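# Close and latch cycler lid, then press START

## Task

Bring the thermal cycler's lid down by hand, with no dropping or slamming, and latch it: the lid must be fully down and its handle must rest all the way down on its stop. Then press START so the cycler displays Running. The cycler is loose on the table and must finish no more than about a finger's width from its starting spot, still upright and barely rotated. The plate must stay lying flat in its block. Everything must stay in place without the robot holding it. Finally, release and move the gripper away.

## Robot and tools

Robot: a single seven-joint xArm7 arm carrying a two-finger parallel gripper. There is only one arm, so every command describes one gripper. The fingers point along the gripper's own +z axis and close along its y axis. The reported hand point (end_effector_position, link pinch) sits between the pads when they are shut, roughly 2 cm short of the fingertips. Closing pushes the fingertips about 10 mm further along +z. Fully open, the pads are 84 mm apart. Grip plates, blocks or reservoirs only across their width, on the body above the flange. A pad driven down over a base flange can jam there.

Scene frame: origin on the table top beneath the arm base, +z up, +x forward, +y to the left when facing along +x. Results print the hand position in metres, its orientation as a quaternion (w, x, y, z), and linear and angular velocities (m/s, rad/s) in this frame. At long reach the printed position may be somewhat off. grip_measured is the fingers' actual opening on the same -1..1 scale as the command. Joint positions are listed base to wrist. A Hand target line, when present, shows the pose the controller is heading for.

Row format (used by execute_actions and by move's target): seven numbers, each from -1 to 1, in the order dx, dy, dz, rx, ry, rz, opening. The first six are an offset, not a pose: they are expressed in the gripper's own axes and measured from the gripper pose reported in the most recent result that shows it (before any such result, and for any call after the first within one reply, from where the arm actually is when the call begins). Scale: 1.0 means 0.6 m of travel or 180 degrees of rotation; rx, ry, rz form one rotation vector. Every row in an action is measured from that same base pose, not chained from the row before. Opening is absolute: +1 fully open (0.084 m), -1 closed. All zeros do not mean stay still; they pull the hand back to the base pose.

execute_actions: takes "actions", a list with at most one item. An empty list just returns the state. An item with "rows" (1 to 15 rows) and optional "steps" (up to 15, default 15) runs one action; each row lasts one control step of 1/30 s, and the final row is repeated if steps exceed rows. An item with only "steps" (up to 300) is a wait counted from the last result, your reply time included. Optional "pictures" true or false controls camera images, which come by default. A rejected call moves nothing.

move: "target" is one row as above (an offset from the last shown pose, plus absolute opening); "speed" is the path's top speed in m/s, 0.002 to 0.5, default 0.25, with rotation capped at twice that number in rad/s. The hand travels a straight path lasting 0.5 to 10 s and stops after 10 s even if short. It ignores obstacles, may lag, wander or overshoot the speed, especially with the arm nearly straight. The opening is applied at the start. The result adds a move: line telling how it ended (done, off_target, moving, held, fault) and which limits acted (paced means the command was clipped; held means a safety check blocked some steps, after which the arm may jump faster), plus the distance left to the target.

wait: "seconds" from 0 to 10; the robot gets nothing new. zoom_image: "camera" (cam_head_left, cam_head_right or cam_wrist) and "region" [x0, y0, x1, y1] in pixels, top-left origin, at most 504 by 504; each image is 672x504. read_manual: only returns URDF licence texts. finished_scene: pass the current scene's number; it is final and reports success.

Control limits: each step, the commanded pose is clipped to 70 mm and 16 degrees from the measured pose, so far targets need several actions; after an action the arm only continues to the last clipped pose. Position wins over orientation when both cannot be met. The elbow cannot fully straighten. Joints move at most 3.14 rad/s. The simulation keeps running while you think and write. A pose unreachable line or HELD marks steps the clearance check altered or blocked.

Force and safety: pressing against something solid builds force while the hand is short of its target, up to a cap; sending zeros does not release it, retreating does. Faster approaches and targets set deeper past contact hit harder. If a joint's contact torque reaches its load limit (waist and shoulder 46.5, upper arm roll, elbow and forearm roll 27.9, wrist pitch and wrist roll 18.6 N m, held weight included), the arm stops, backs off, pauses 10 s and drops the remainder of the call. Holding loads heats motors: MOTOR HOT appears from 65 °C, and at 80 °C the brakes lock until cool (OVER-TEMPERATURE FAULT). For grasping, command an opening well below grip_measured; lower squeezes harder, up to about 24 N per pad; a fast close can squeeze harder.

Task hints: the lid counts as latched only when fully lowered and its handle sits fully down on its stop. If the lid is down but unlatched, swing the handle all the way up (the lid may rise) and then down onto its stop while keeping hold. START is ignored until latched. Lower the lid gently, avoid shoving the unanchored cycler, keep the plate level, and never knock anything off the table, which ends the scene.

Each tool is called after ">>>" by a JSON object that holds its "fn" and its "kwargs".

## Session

>>> {"fn": "execute_actions", "kwargs": {"actions": []}}

Scene clock: 0.00 s of 7800.00 s.
end_effector_position=(+0.1994, -0.0771, +0.3338) grip_measured=+1.00 end_effector_quat_wxyz=(-0.093, +0.838, +0.537, -0.027) end_effector_velocity=(-0.000, +0.000, +0.000) end_effector_angular_velocity=(-0.000, +0.001, +0.000)
Joint positions: [ 0.102 -0.866 -0.263  0.612 -0.113  1.603 -1.334  0.084]
Joint velocities: [-0.    -0.     0.001  0.     0.     0.001 -0.    -0.   ]
Motor temperatures (°C, as the motors report them): [37 38 38 35 40 45 40]
Hand target: +0.199, -0.077, +0.334; -0.093, +0.838, +0.537, -0.027

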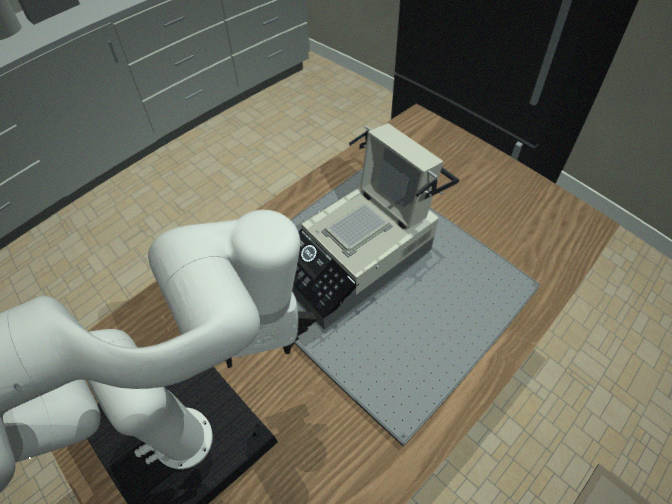

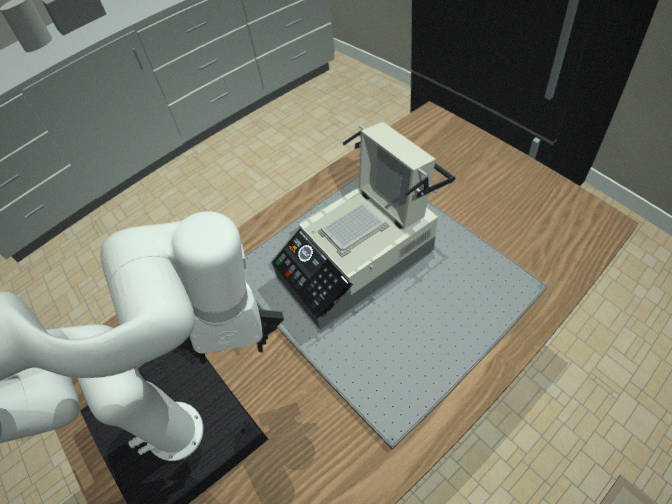

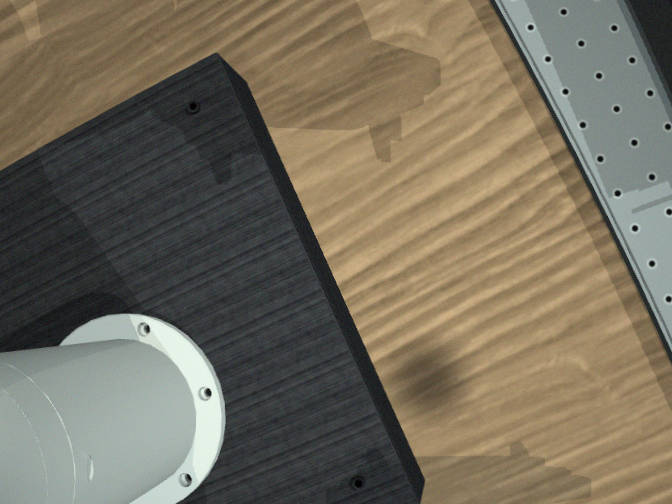

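>>> {"fn": "move", "kwargs": {"target": [0.467,0.144,-0.283,-0.063,0.018,0.362,1], "speed": 0.4}}

Scene clock: 4.40 s of 7800.00 s.
end_effector_position=(+0.4199, +0.1204, +0.4982) grip_measured=+1.00 end_effector_quat_wxyz=(-0.000, +1.000, +0.001, -0.000) end_effector_velocity=(+0.001, +0.002, +0.001) end_effector_angular_velocity=(-0.005, +0.004, -0.004)
Joint positions: [ 0.053 -0.117  0.362  1.614  0.021  1.704  0.273  0.084]
Joint velocities: [ 0.003  0.013  0.006  0.019 -0.008  0.012  0.013 -0.   ]
Motor temperatures (°C, as the motors report them): [37 38 38 35 40 45 40]
Hand target: +0.420, +0.121, +0.498; -0.000, +1.000, +0.000, -0.001
Off the commanded pose: 0.001 m, 0 deg.
move: done

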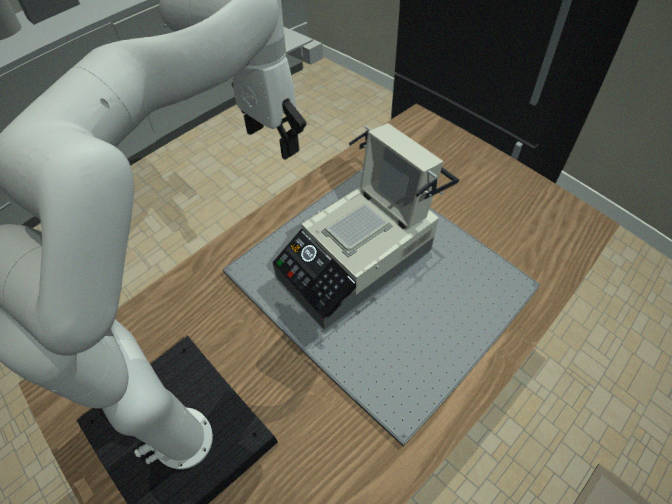

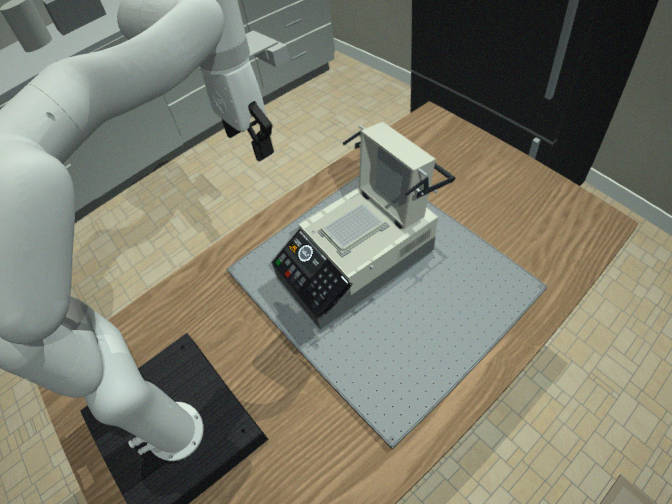

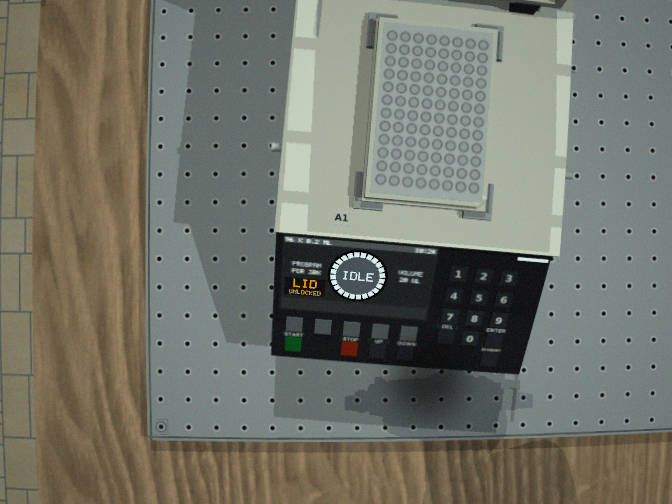

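>>> {"fn": "move", "kwargs": {"target": [0.512,0.072,0.17,0.064,0.069,0.521,1], "speed": 0.3}}

Scene clock: 10.10 s of 7800.00 s.
end_effector_position=(+0.7258, +0.0754, +0.3953) grip_measured=+1.00 end_effector_quat_wxyz=(-0.096, +0.674, -0.726, +0.101) end_effector_velocity=(+0.002, -0.000, -0.003) end_effector_angular_velocity=(-0.001, +0.016, -0.006)
Joint positions: [ 0.231  0.879  0.177  2.671 -0.222  1.503  1.808  0.084]
Joint velocities: [ 0.054  0.219 -0.031  0.401  0.     0.191 -0.031  0.   ]
Motor temperatures (°C, as the motors report them): [37 39 38 36 40 45 40]
Hand target: +0.726, +0.075, +0.395; -0.095, +0.673, -0.726, +0.100
Off the commanded pose: 0.003 m, 1 deg.
elbow stopped short: the move would have taken joint 4 (elbow) straighter than the controller allows; a more bent joint 4 avoids this.
move: done

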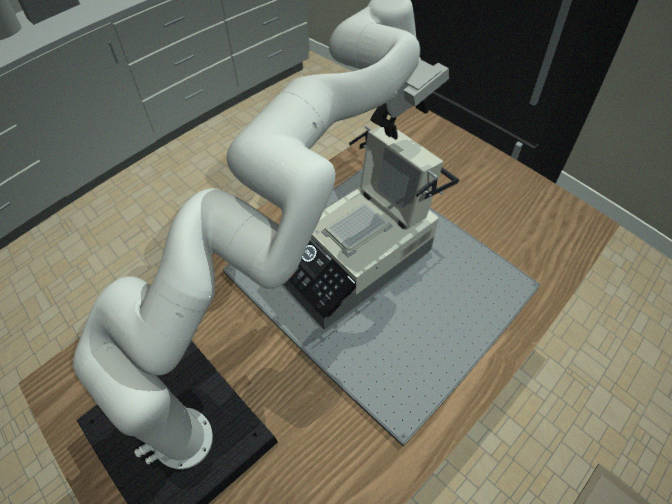

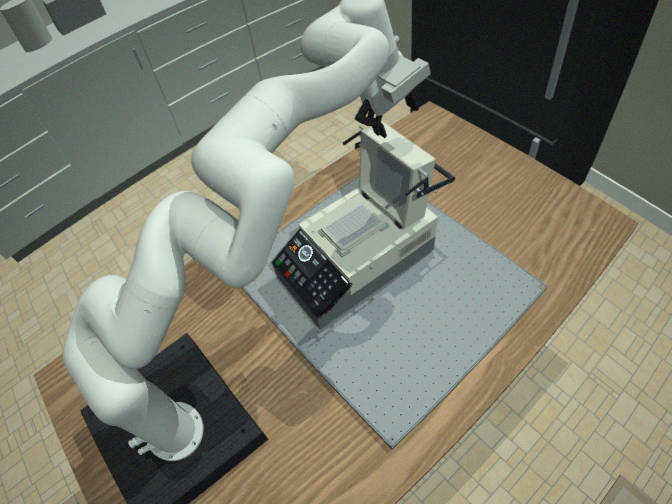

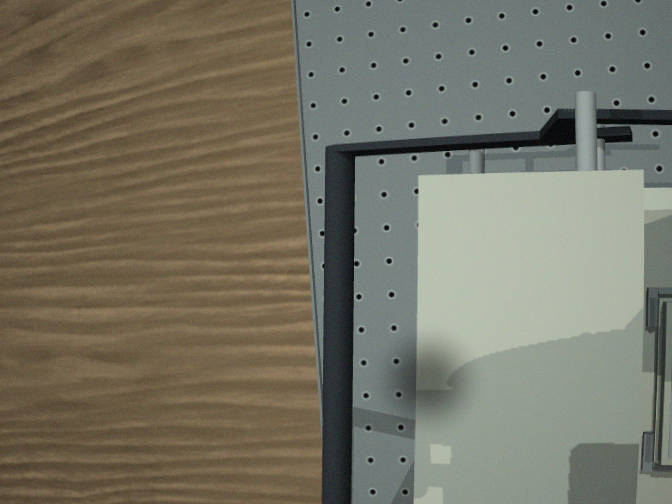

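>>> {"fn": "move", "kwargs": {"target": [0,0.038,0.03,0,0,0,1], "speed": 0.1}}

>>> {"fn": "move", "kwargs": {"target": [0,0,0.06,0,0,0,1], "speed": 0.05}}

Scene clock: 12.50 s of 7800.00 s.
end_effector_position=(+0.7090, +0.0769, +0.3718) grip_measured=+1.00 end_effector_quat_wxyz=(-0.095, +0.673, -0.726, +0.100) end_effector_velocity=(+0.000, +0.000, -0.002) end_effector_angular_velocity=(+0.002, -0.011, +0.001)
Joint positions: [ 0.17   0.641  0.202  2.185 -0.213  1.264  1.852  0.084]
Joint velocities: [-0.005 -0.017  0.001 -0.038  0.001 -0.031  0.003 -0.   ]
Motor temperatures (°C, as the motors report them): [37 39 38 36 40 45 40]
Hand target: +0.709, +0.077, +0.372; -0.096, +0.673, -0.726, +0.101
Off the commanded pose: 0.000 m, 0 deg.
move: done

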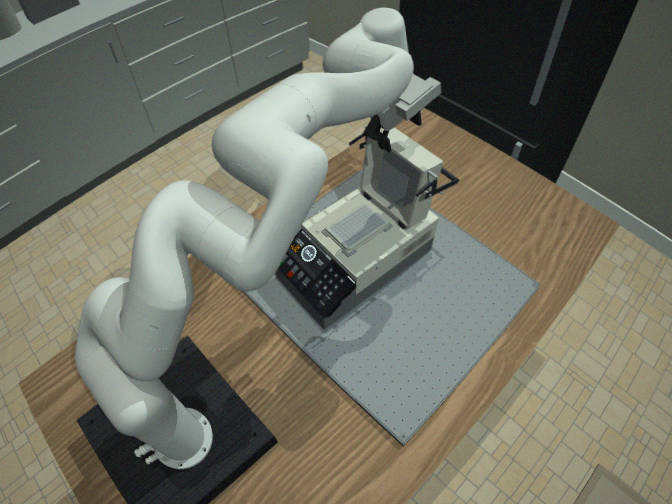

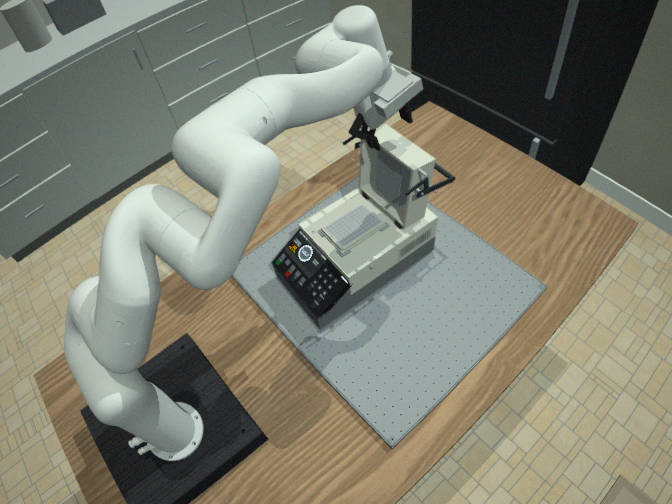

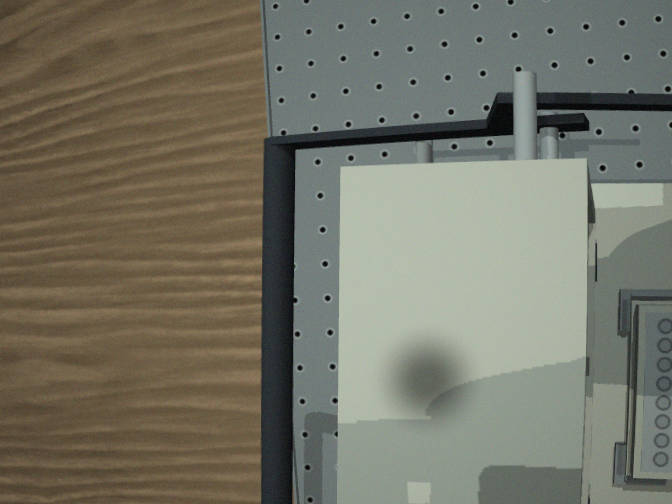

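Scene clock: 13.53 s of 7800.00 s.
end_effector_position=(+0.7188, +0.0761, +0.3376) grip_measured=+1.00 end_effector_quat_wxyz=(-0.095, +0.673, -0.726, +0.100) end_effector_velocity=(+0.001, +0.000, +0.002) end_effector_angular_velocity=(+0.001, -0.007, +0.000)
Joint positions: [ 0.164  0.669  0.199  2.134 -0.218  1.185  1.858  0.084]
Joint velocities: [ 0.    -0.001 -0.     0.001 -0.001 -0.005  0.     0.   ]
Motor temperatures (°C, as the motors report them): [37 39 38 36 40 45 40]
Hand target: +0.719, +0.076, +0.337; -0.095, +0.673, -0.726, +0.100
Off the commanded pose: 0.001 m, 0 deg.
move: done

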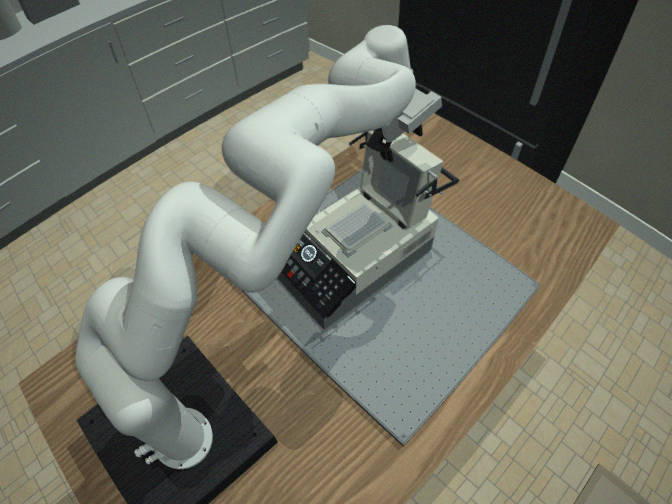

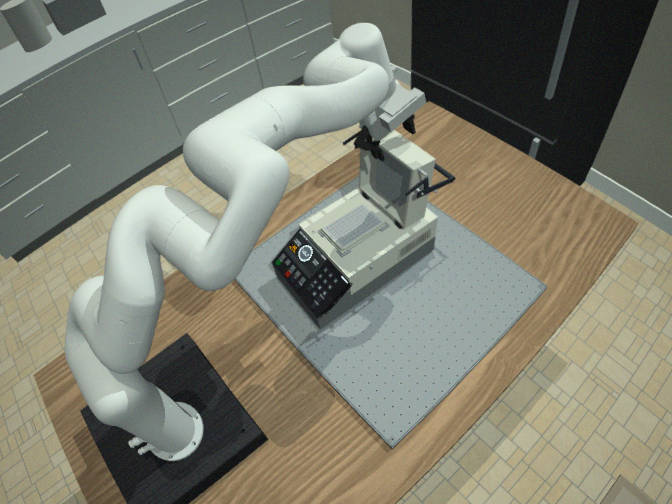

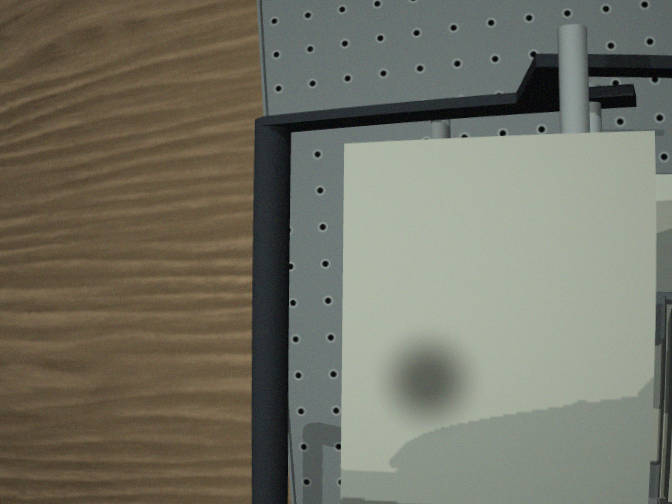

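>>> {"fn": "move", "kwargs": {"target": [0,0,0.042,0,0,0,0.8], "speed": 0.04}}

>>> {"fn": "move", "kwargs": {"target": [0,0.074,-0.007,0.083,0,0,0.8], "speed": 0.03}}

>>> {"fn": "move", "kwargs": {"target": [0,0.074,-0.007,0.083,0,0,0.8], "speed": 0.03}}

Scene clock: 16.23 s of 7800.00 s.
end_effector_position=(+0.7256, +0.0756, +0.3138) grip_measured=+0.80 end_effector_quat_wxyz=(-0.095, +0.673, -0.726, +0.101) end_effector_velocity=(+0.001, +0.000, +0.002) end_effector_angular_velocity=(+0.001, -0.006, -0.001)
Joint positions: [ 0.161  0.698  0.196  2.113 -0.223  1.135  1.861  0.077]
Joint velocities: [-0.    -0.001 -0.     0.003  0.    -0.003  0.     0.   ]
Motor temperatures (°C, as the motors report them): [37 39 38 36 40 45 40]
Hand target: +0.726, +0.076, +0.313; -0.095, +0.673, -0.726, +0.100
Off the commanded pose: 0.000 m, 0 deg.
move: done

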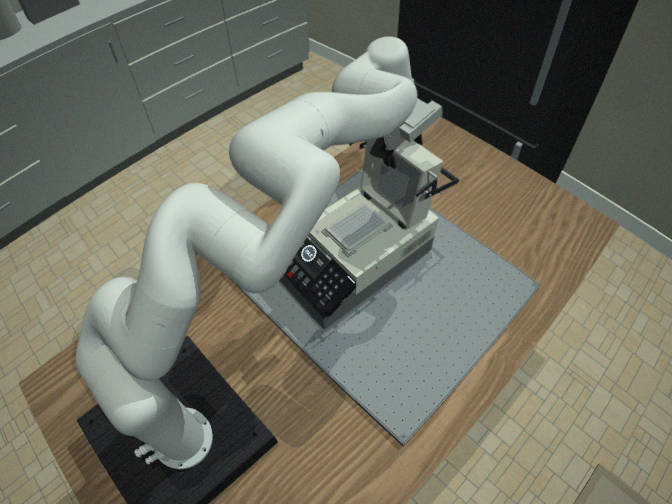

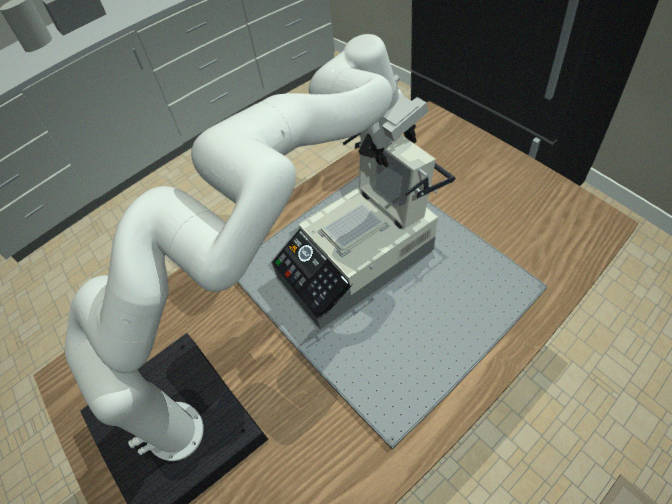

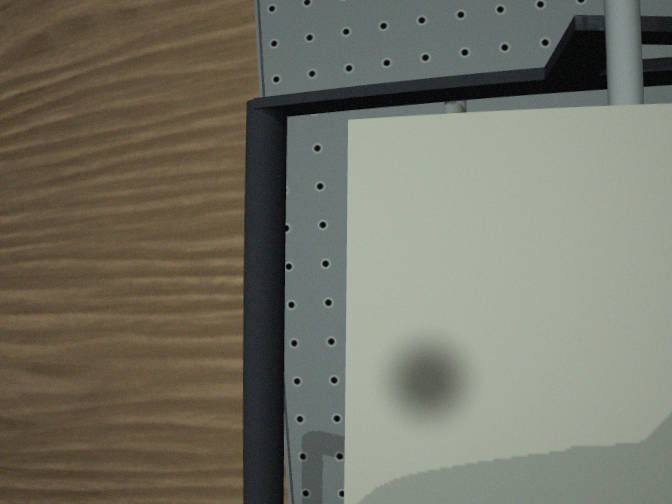

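Scene clock: 20.80 s of 7800.00 s.
end_effector_position=(+0.6858, +0.0792, +0.3125) grip_measured=+0.81 end_effector_quat_wxyz=(-0.188, +0.653, -0.706, +0.198) end_effector_velocity=(-0.001, -0.000, -0.001) end_effector_angular_velocity=(-0.001, -0.005, -0.001)
Joint positions: [ 0.146  0.344  0.159  1.435 -0.34   0.551  2.025  0.077]
Joint velocities: [ 0.002 -0.004 -0.004 -0.012 -0.006 -0.013  0.007  0.   ]
Motor temperatures (°C, as the motors report them): [37 39 38 36 40 45 40]
Hand target: +0.682, +0.079, +0.306; -0.182, +0.655, -0.707, +0.195
Off the commanded pose: 0.008 m, 1 deg.
move: off_target

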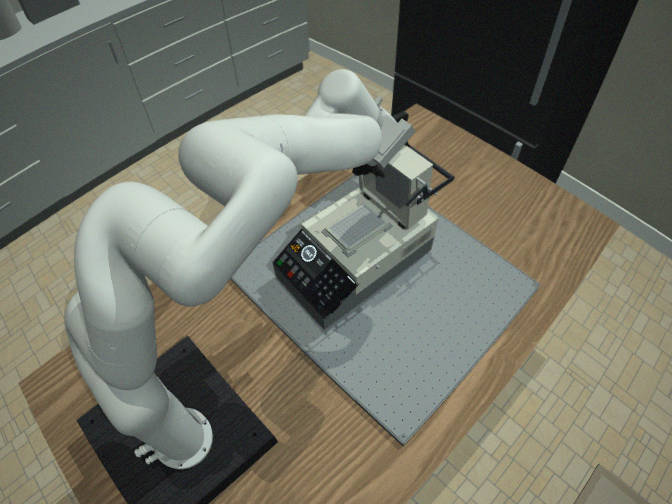

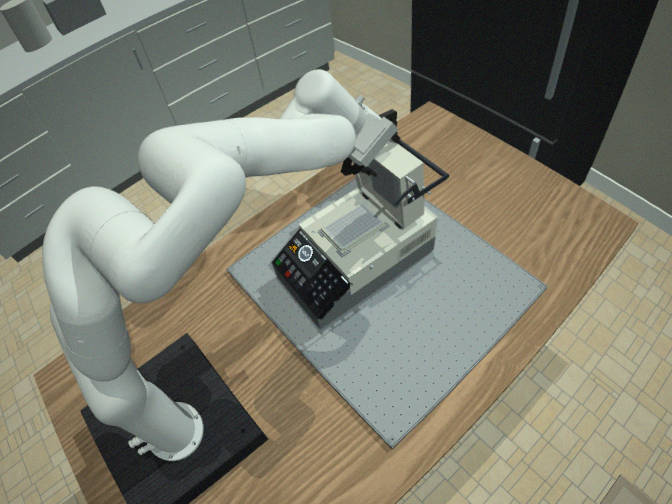

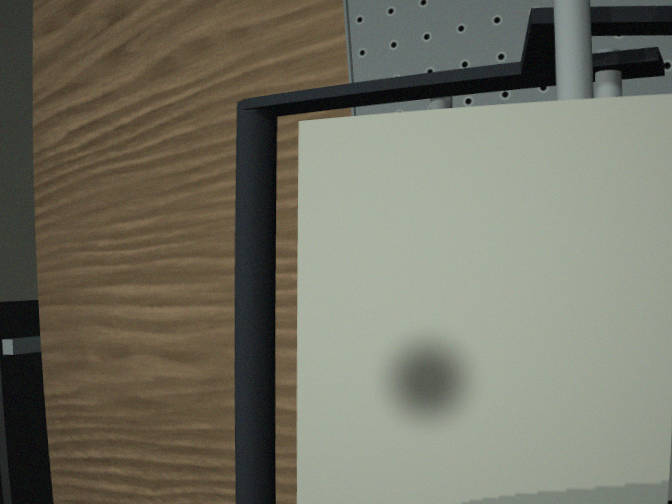

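Scene clock: 25.37 s of 7800.00 s.
end_effector_position=(+0.6522, +0.0828, +0.3081) grip_measured=+0.81 end_effector_quat_wxyz=(-0.280, +0.620, -0.671, +0.295) end_effector_velocity=(-0.001, +0.000, -0.001) end_effector_angular_velocity=(-0.002, -0.017, -0.003)
Joint positions: [ 0.334  0.205 -0.12   1.122 -1.006  0.118  2.688  0.077]
Joint velocities: [ 0.021  0.001 -0.029  0.002 -0.09  -0.012  0.09  -0.   ]
Motor temperatures (°C, as the motors report them): [37 39 38 36 40 45 40]
Hand target: +0.646, +0.082, +0.293; -0.270, +0.624, -0.674, +0.288
Off the commanded pose: 0.017 m, 1 deg.
move: off_target

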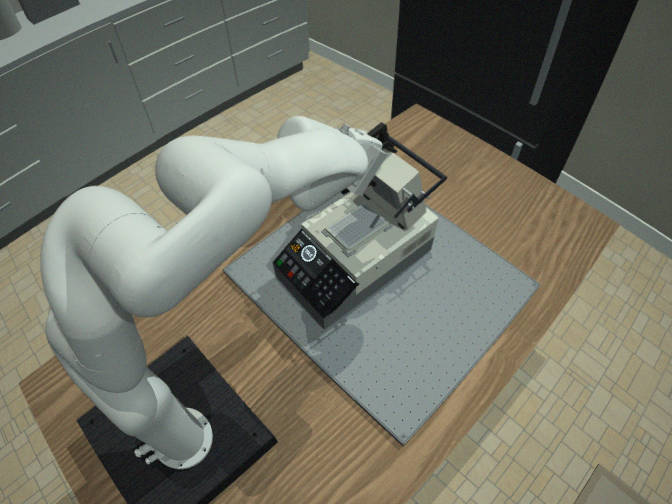

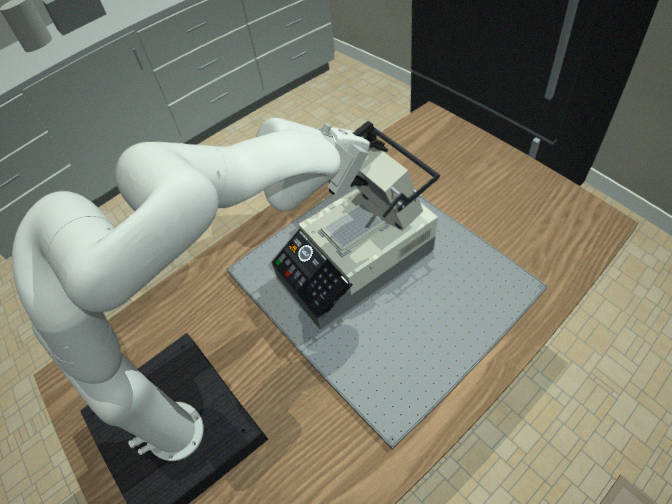

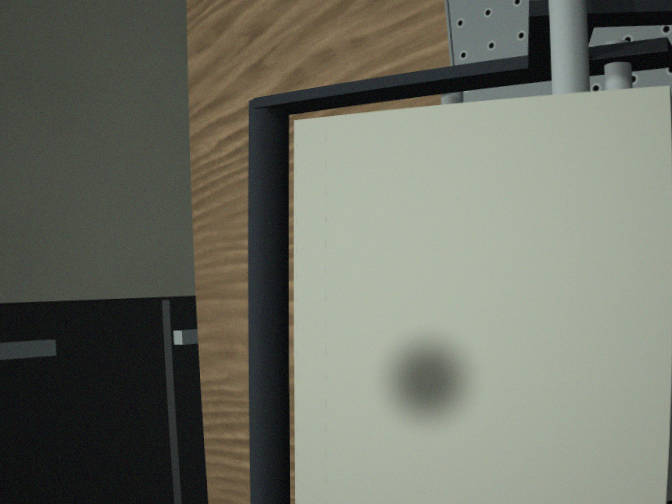

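>>> {"fn": "move", "kwargs": {"target": [0,0.08,-0.03,0.05,0,0,0.8], "speed": 0.03}}

>>> {"fn": "move", "kwargs": {"target": [0,0.075,-0.012,0.07,0,0,0.8], "speed": 0.03}}

Scene clock: 30.27 s of 7800.00 s.
end_effector_position=(+0.6064, +0.0867, +0.2838) grip_measured=+0.80 end_effector_quat_wxyz=(-0.326, +0.596, -0.647, +0.346) end_effector_velocity=(+0.001, -0.001, +0.004) end_effector_angular_velocity=(+0.000, -0.008, -0.001)
Joint positions: [ 0.437  0.132 -0.195  1.052 -2.115  0.164  3.804  0.077]
Joint velocities: [-0.001 -0.004  0.001  0.002 -0.008  0.002  0.007 -0.   ]
Motor temperatures (°C, as the motors report them): [37 39 38 36 40 45 40]
Hand target: +0.607, +0.087, +0.284; -0.326, +0.596, -0.646, +0.347
Off the commanded pose: 0.001 m, 0 deg.
move: done

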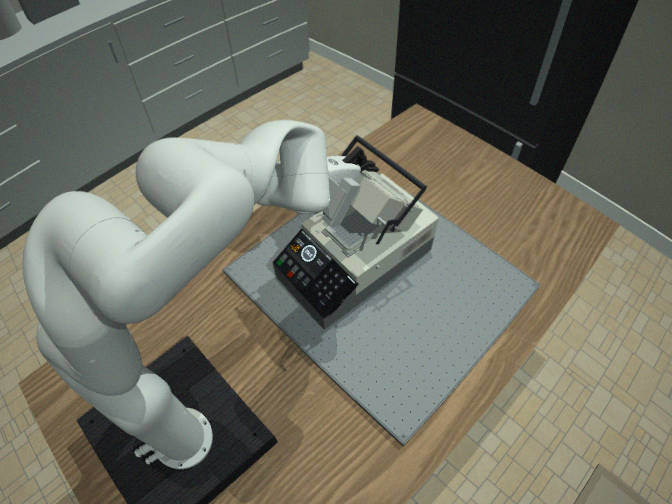

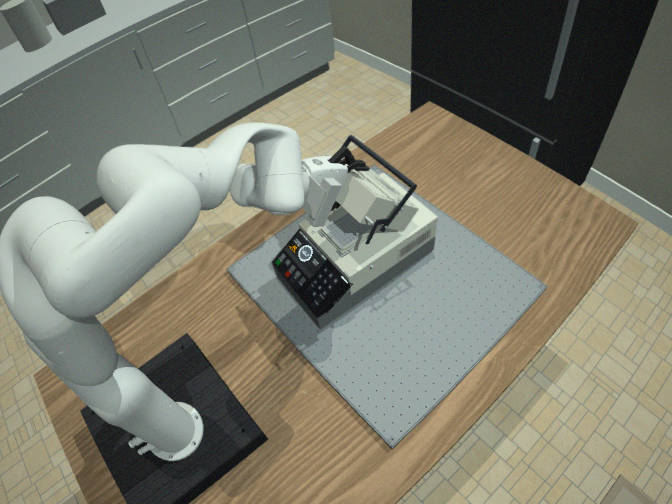

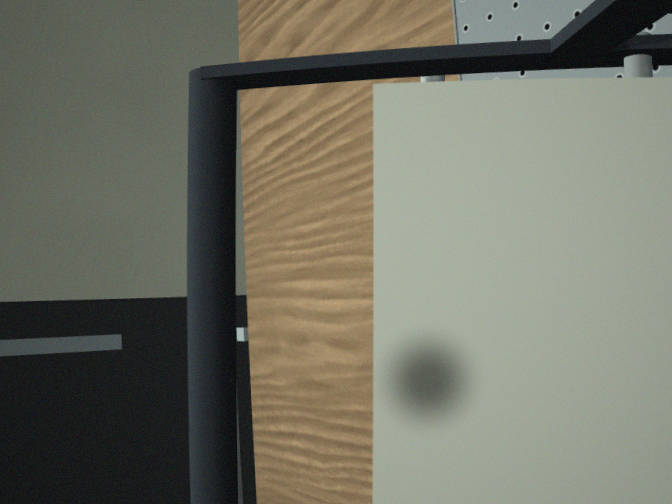

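Scene clock: 34.17 s of 7800.00 s.
end_effector_position=(+0.5757, +0.0890, +0.2496) grip_measured=+0.80 end_effector_quat_wxyz=(-0.388, +0.557, -0.605, +0.415) end_effector_velocity=(-0.000, -0.000, +0.001) end_effector_angular_velocity=(+0.001, -0.011, -0.001)
Joint positions: [ 0.459  0.095 -0.093  0.817 -2.593  0.565  4.342  0.077]
Joint velocities: [ 0.001 -0.001  0.002 -0.006 -0.007  0.016  0.009  0.   ]
Motor temperatures (°C, as the motors report them): [37 39 38 36 40 45 40]
Hand target: +0.576, +0.089, +0.250; -0.389, +0.557, -0.605, +0.416
Off the commanded pose: 0.001 m, 0 deg.
move: done

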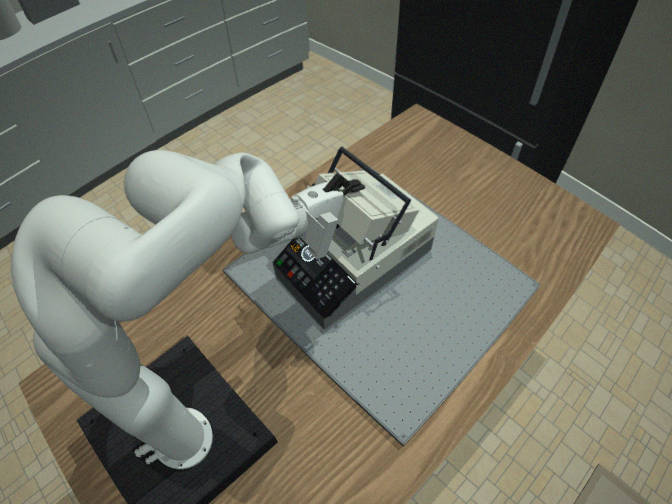

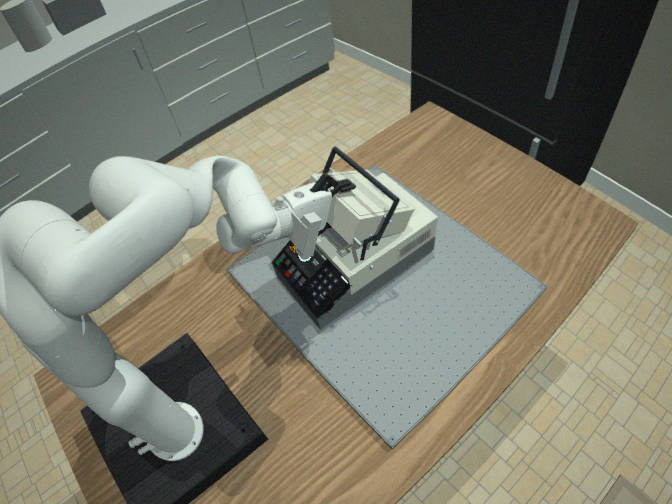

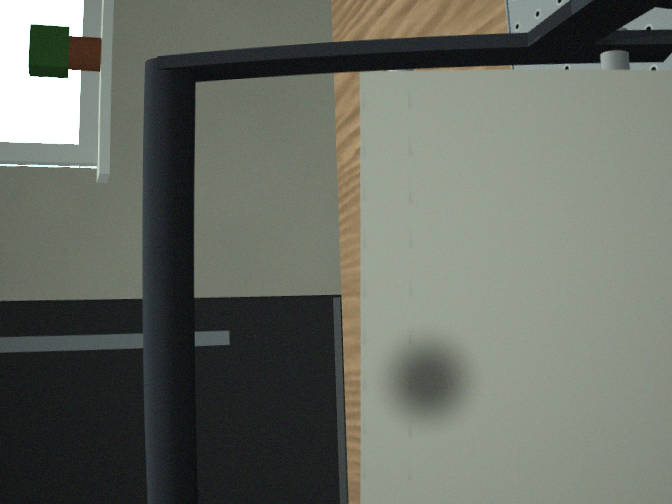

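>>> {"fn": "move", "kwargs": {"target": [0,0.07,-0.015,0.05,0,0,0.8], "speed": 0.03}}

>>> {"fn": "move", "kwargs": {"target": [0,0.04,-0.015,0.02,0,0,0.8], "speed": 0.02}}

Scene clock: 38.93 s of 7800.00 s.
end_effector_position=(+0.5539, +0.0908, +0.2157) grip_measured=+0.80 end_effector_quat_wxyz=(-0.432, +0.523, -0.570, +0.463) end_effector_velocity=(-0.001, -0.000, -0.002) end_effector_angular_velocity=(-0.001, -0.007, -0.001)
Joint positions: [ 0.497  0.167 -0.058  0.653 -2.68   0.948  4.504  0.076]
Joint velocities: [ 0.001  0.006  0.001 -0.006 -0.002  0.018  0.006 -0.   ]
Motor temperatures (°C, as the motors report them): [37 39 38 36 40 45 40]
Hand target: +0.553, +0.091, +0.213; -0.430, +0.525, -0.571, +0.462
Off the commanded pose: 0.003 m, 0 deg.
move: done

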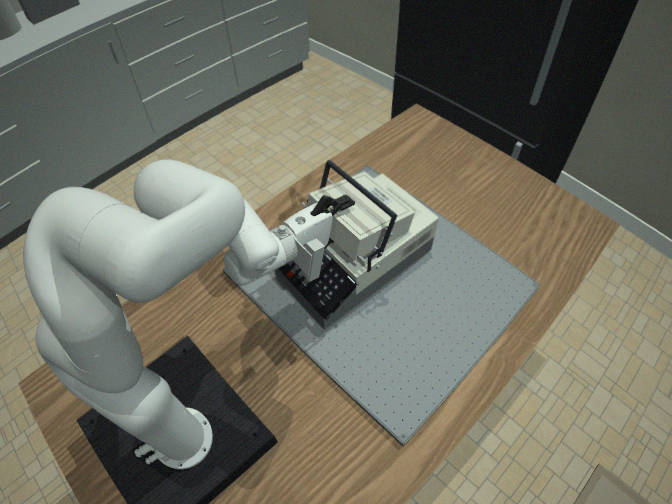

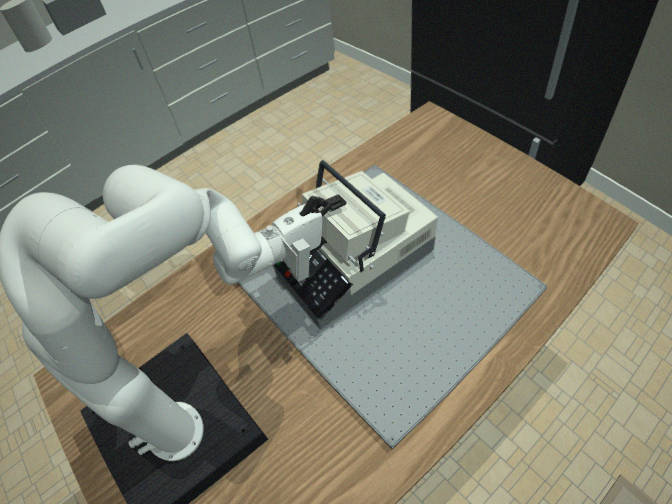

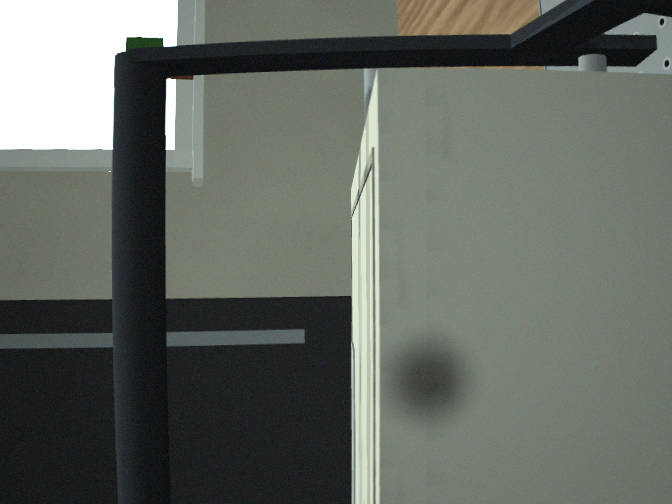

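Scene clock: 40.73 s of 7800.00 s.
end_effector_position=(+0.5488, +0.0921, +0.2120) grip_measured=+0.78 end_effector_quat_wxyz=(+0.461, -0.495, +0.548, -0.492) end_effector_velocity=(-0.000, +0.000, +0.000) end_effector_angular_velocity=(+0.001, -0.010, -0.000)
Joint positions: [ 0.513  0.227 -0.039  0.607 -2.685  1.158  4.561  0.076]
Joint velocities: [-0.005  0.005  0.008 -0.002  0.     0.017  0.003  0.   ]
Motor temperatures (°C, as the motors report them): [37 39 38 36 40 45 40]
Hand target: +0.540, +0.092, +0.194; +0.448, -0.509, +0.556, -0.481
Off the commanded pose: 0.020 m, 3 deg.
move: off_target

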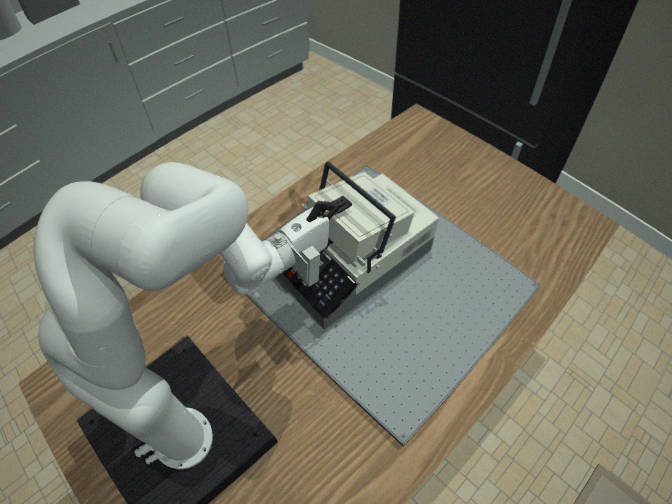

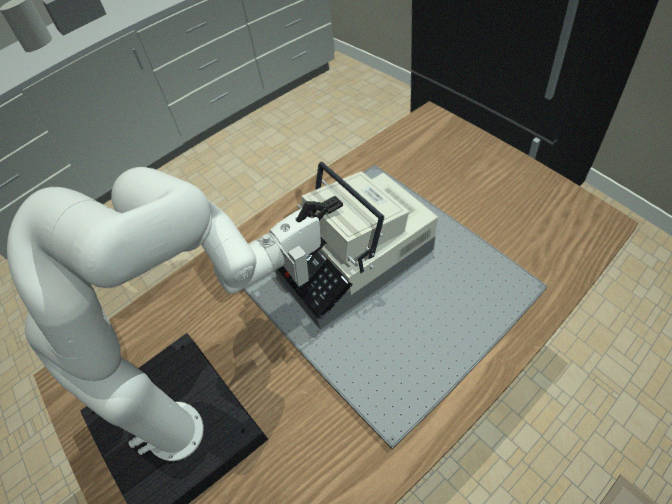

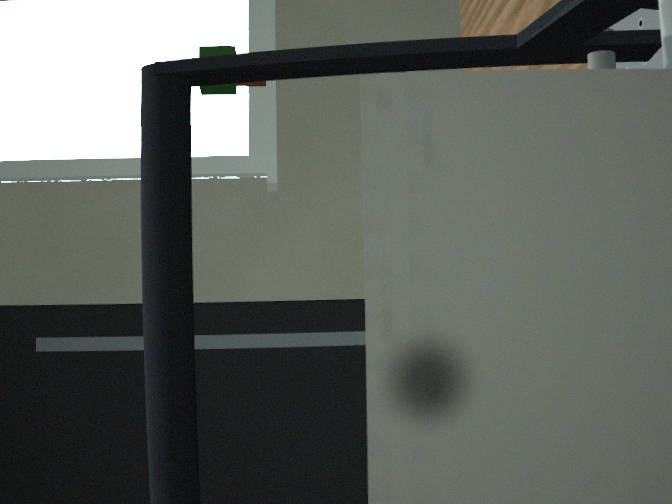

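>>> {"fn": "move", "kwargs": {"target": [0,0.005,-0.03,0,0,0,0.8], "speed": 0.01}}

>>> {"fn": "move", "kwargs": {"target": [0,0.02,-0.008,-0.04,0,0,0.8], "speed": 0.02}}

Scene clock: 45.97 s of 7800.00 s.
end_effector_position=(+0.5346, +0.0936, +0.2146) grip_measured=+0.79 end_effector_quat_wxyz=(+0.464, -0.492, +0.547, -0.494) end_effector_velocity=(-0.002, +0.001, +0.001) end_effector_angular_velocity=(+0.001, -0.002, +0.001)
Joint positions: [ 0.522  0.197 -0.025  0.558 -2.664  1.188  4.562  0.076]
Joint velocities: [ 0.003 -0.006  0.    -0.006  0.002  0.002  0.    -0.   ]
Motor temperatures (°C, as the motors report them): [37 39 38 36 40 46 40]
Hand target: +0.531, +0.094, +0.211; +0.461, -0.495, +0.548, -0.492
Off the commanded pose: 0.006 m, 1 deg.
After step 90, 0.20 s passed at rest.
move: off_target

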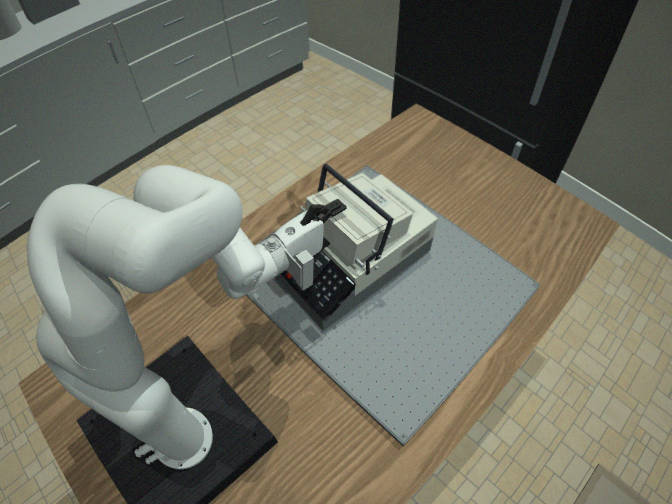

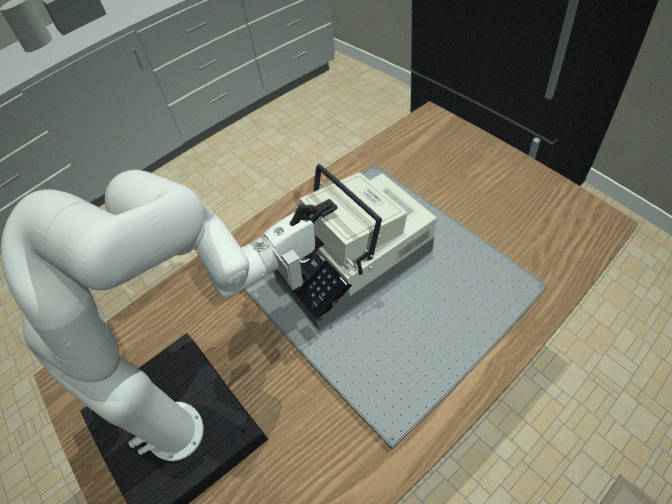

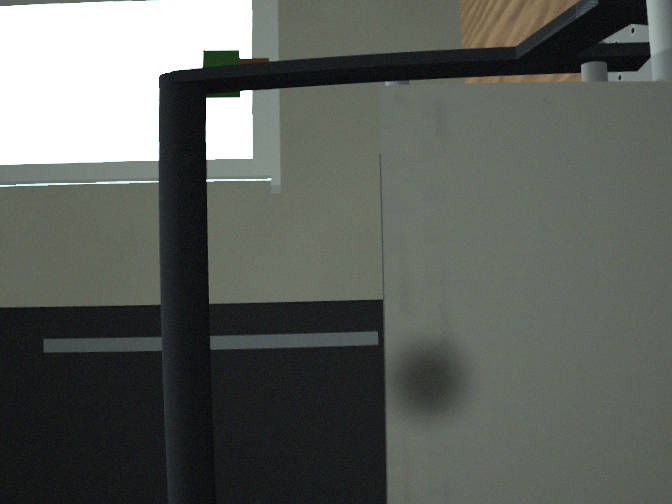

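Scene clock: 49.33 s of 7800.00 s.
end_effector_position=(+0.5368, +0.0951, +0.2133) grip_measured=+0.78 end_effector_quat_wxyz=(+0.440, -0.511, +0.572, -0.466) end_effector_velocity=(+0.000, +0.000, +0.001) end_effector_angular_velocity=(+0.000, +0.001, -0.000)
Joint positions: [ 0.506  0.149 -0.03   0.593 -2.646  1.018  4.524  0.076]
Joint velocities: [-0.001 -0.001  0.001  0.002  0.001 -0.003 -0.002 -0.   ]
Motor temperatures (°C, as the motors report them): [37 39 38 36 40 46 40]
Hand target: +0.529, +0.094, +0.203; +0.432, -0.520, +0.577, -0.459
Off the commanded pose: 0.013 m, 2 deg.
move: off_target

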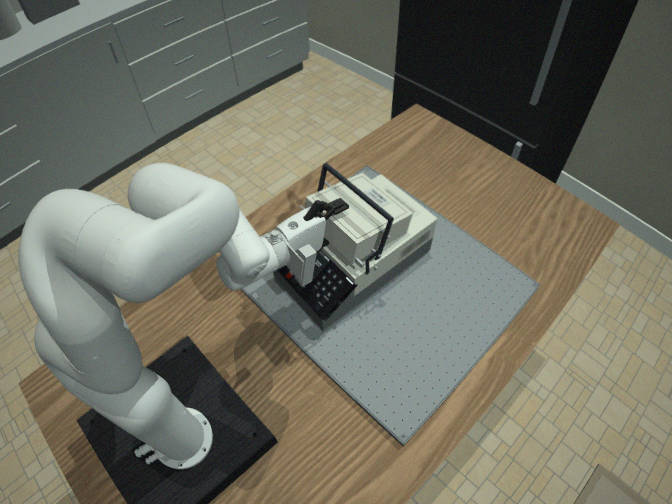

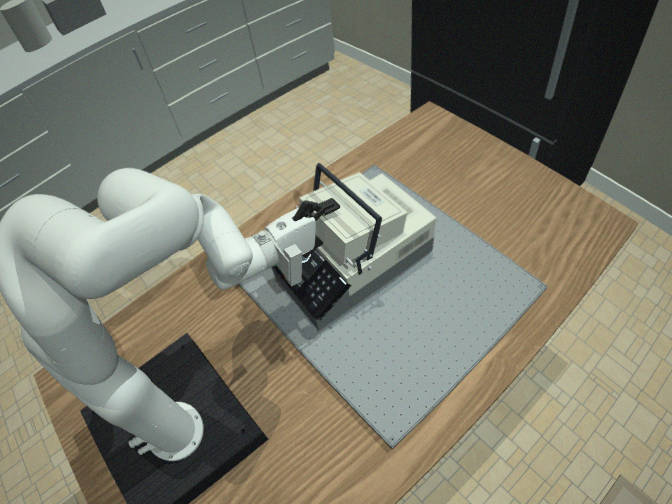

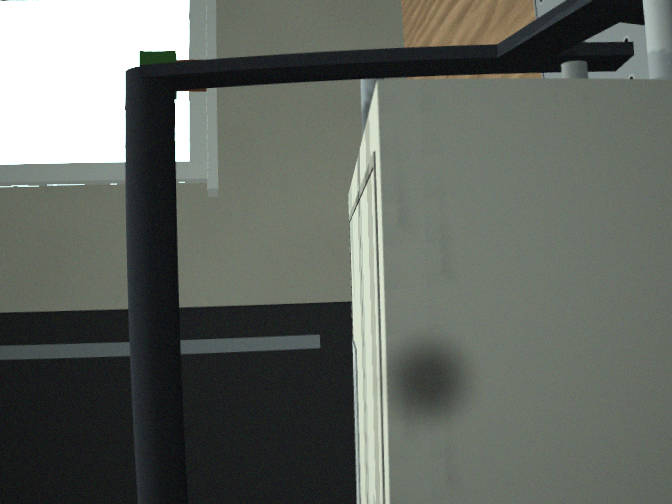

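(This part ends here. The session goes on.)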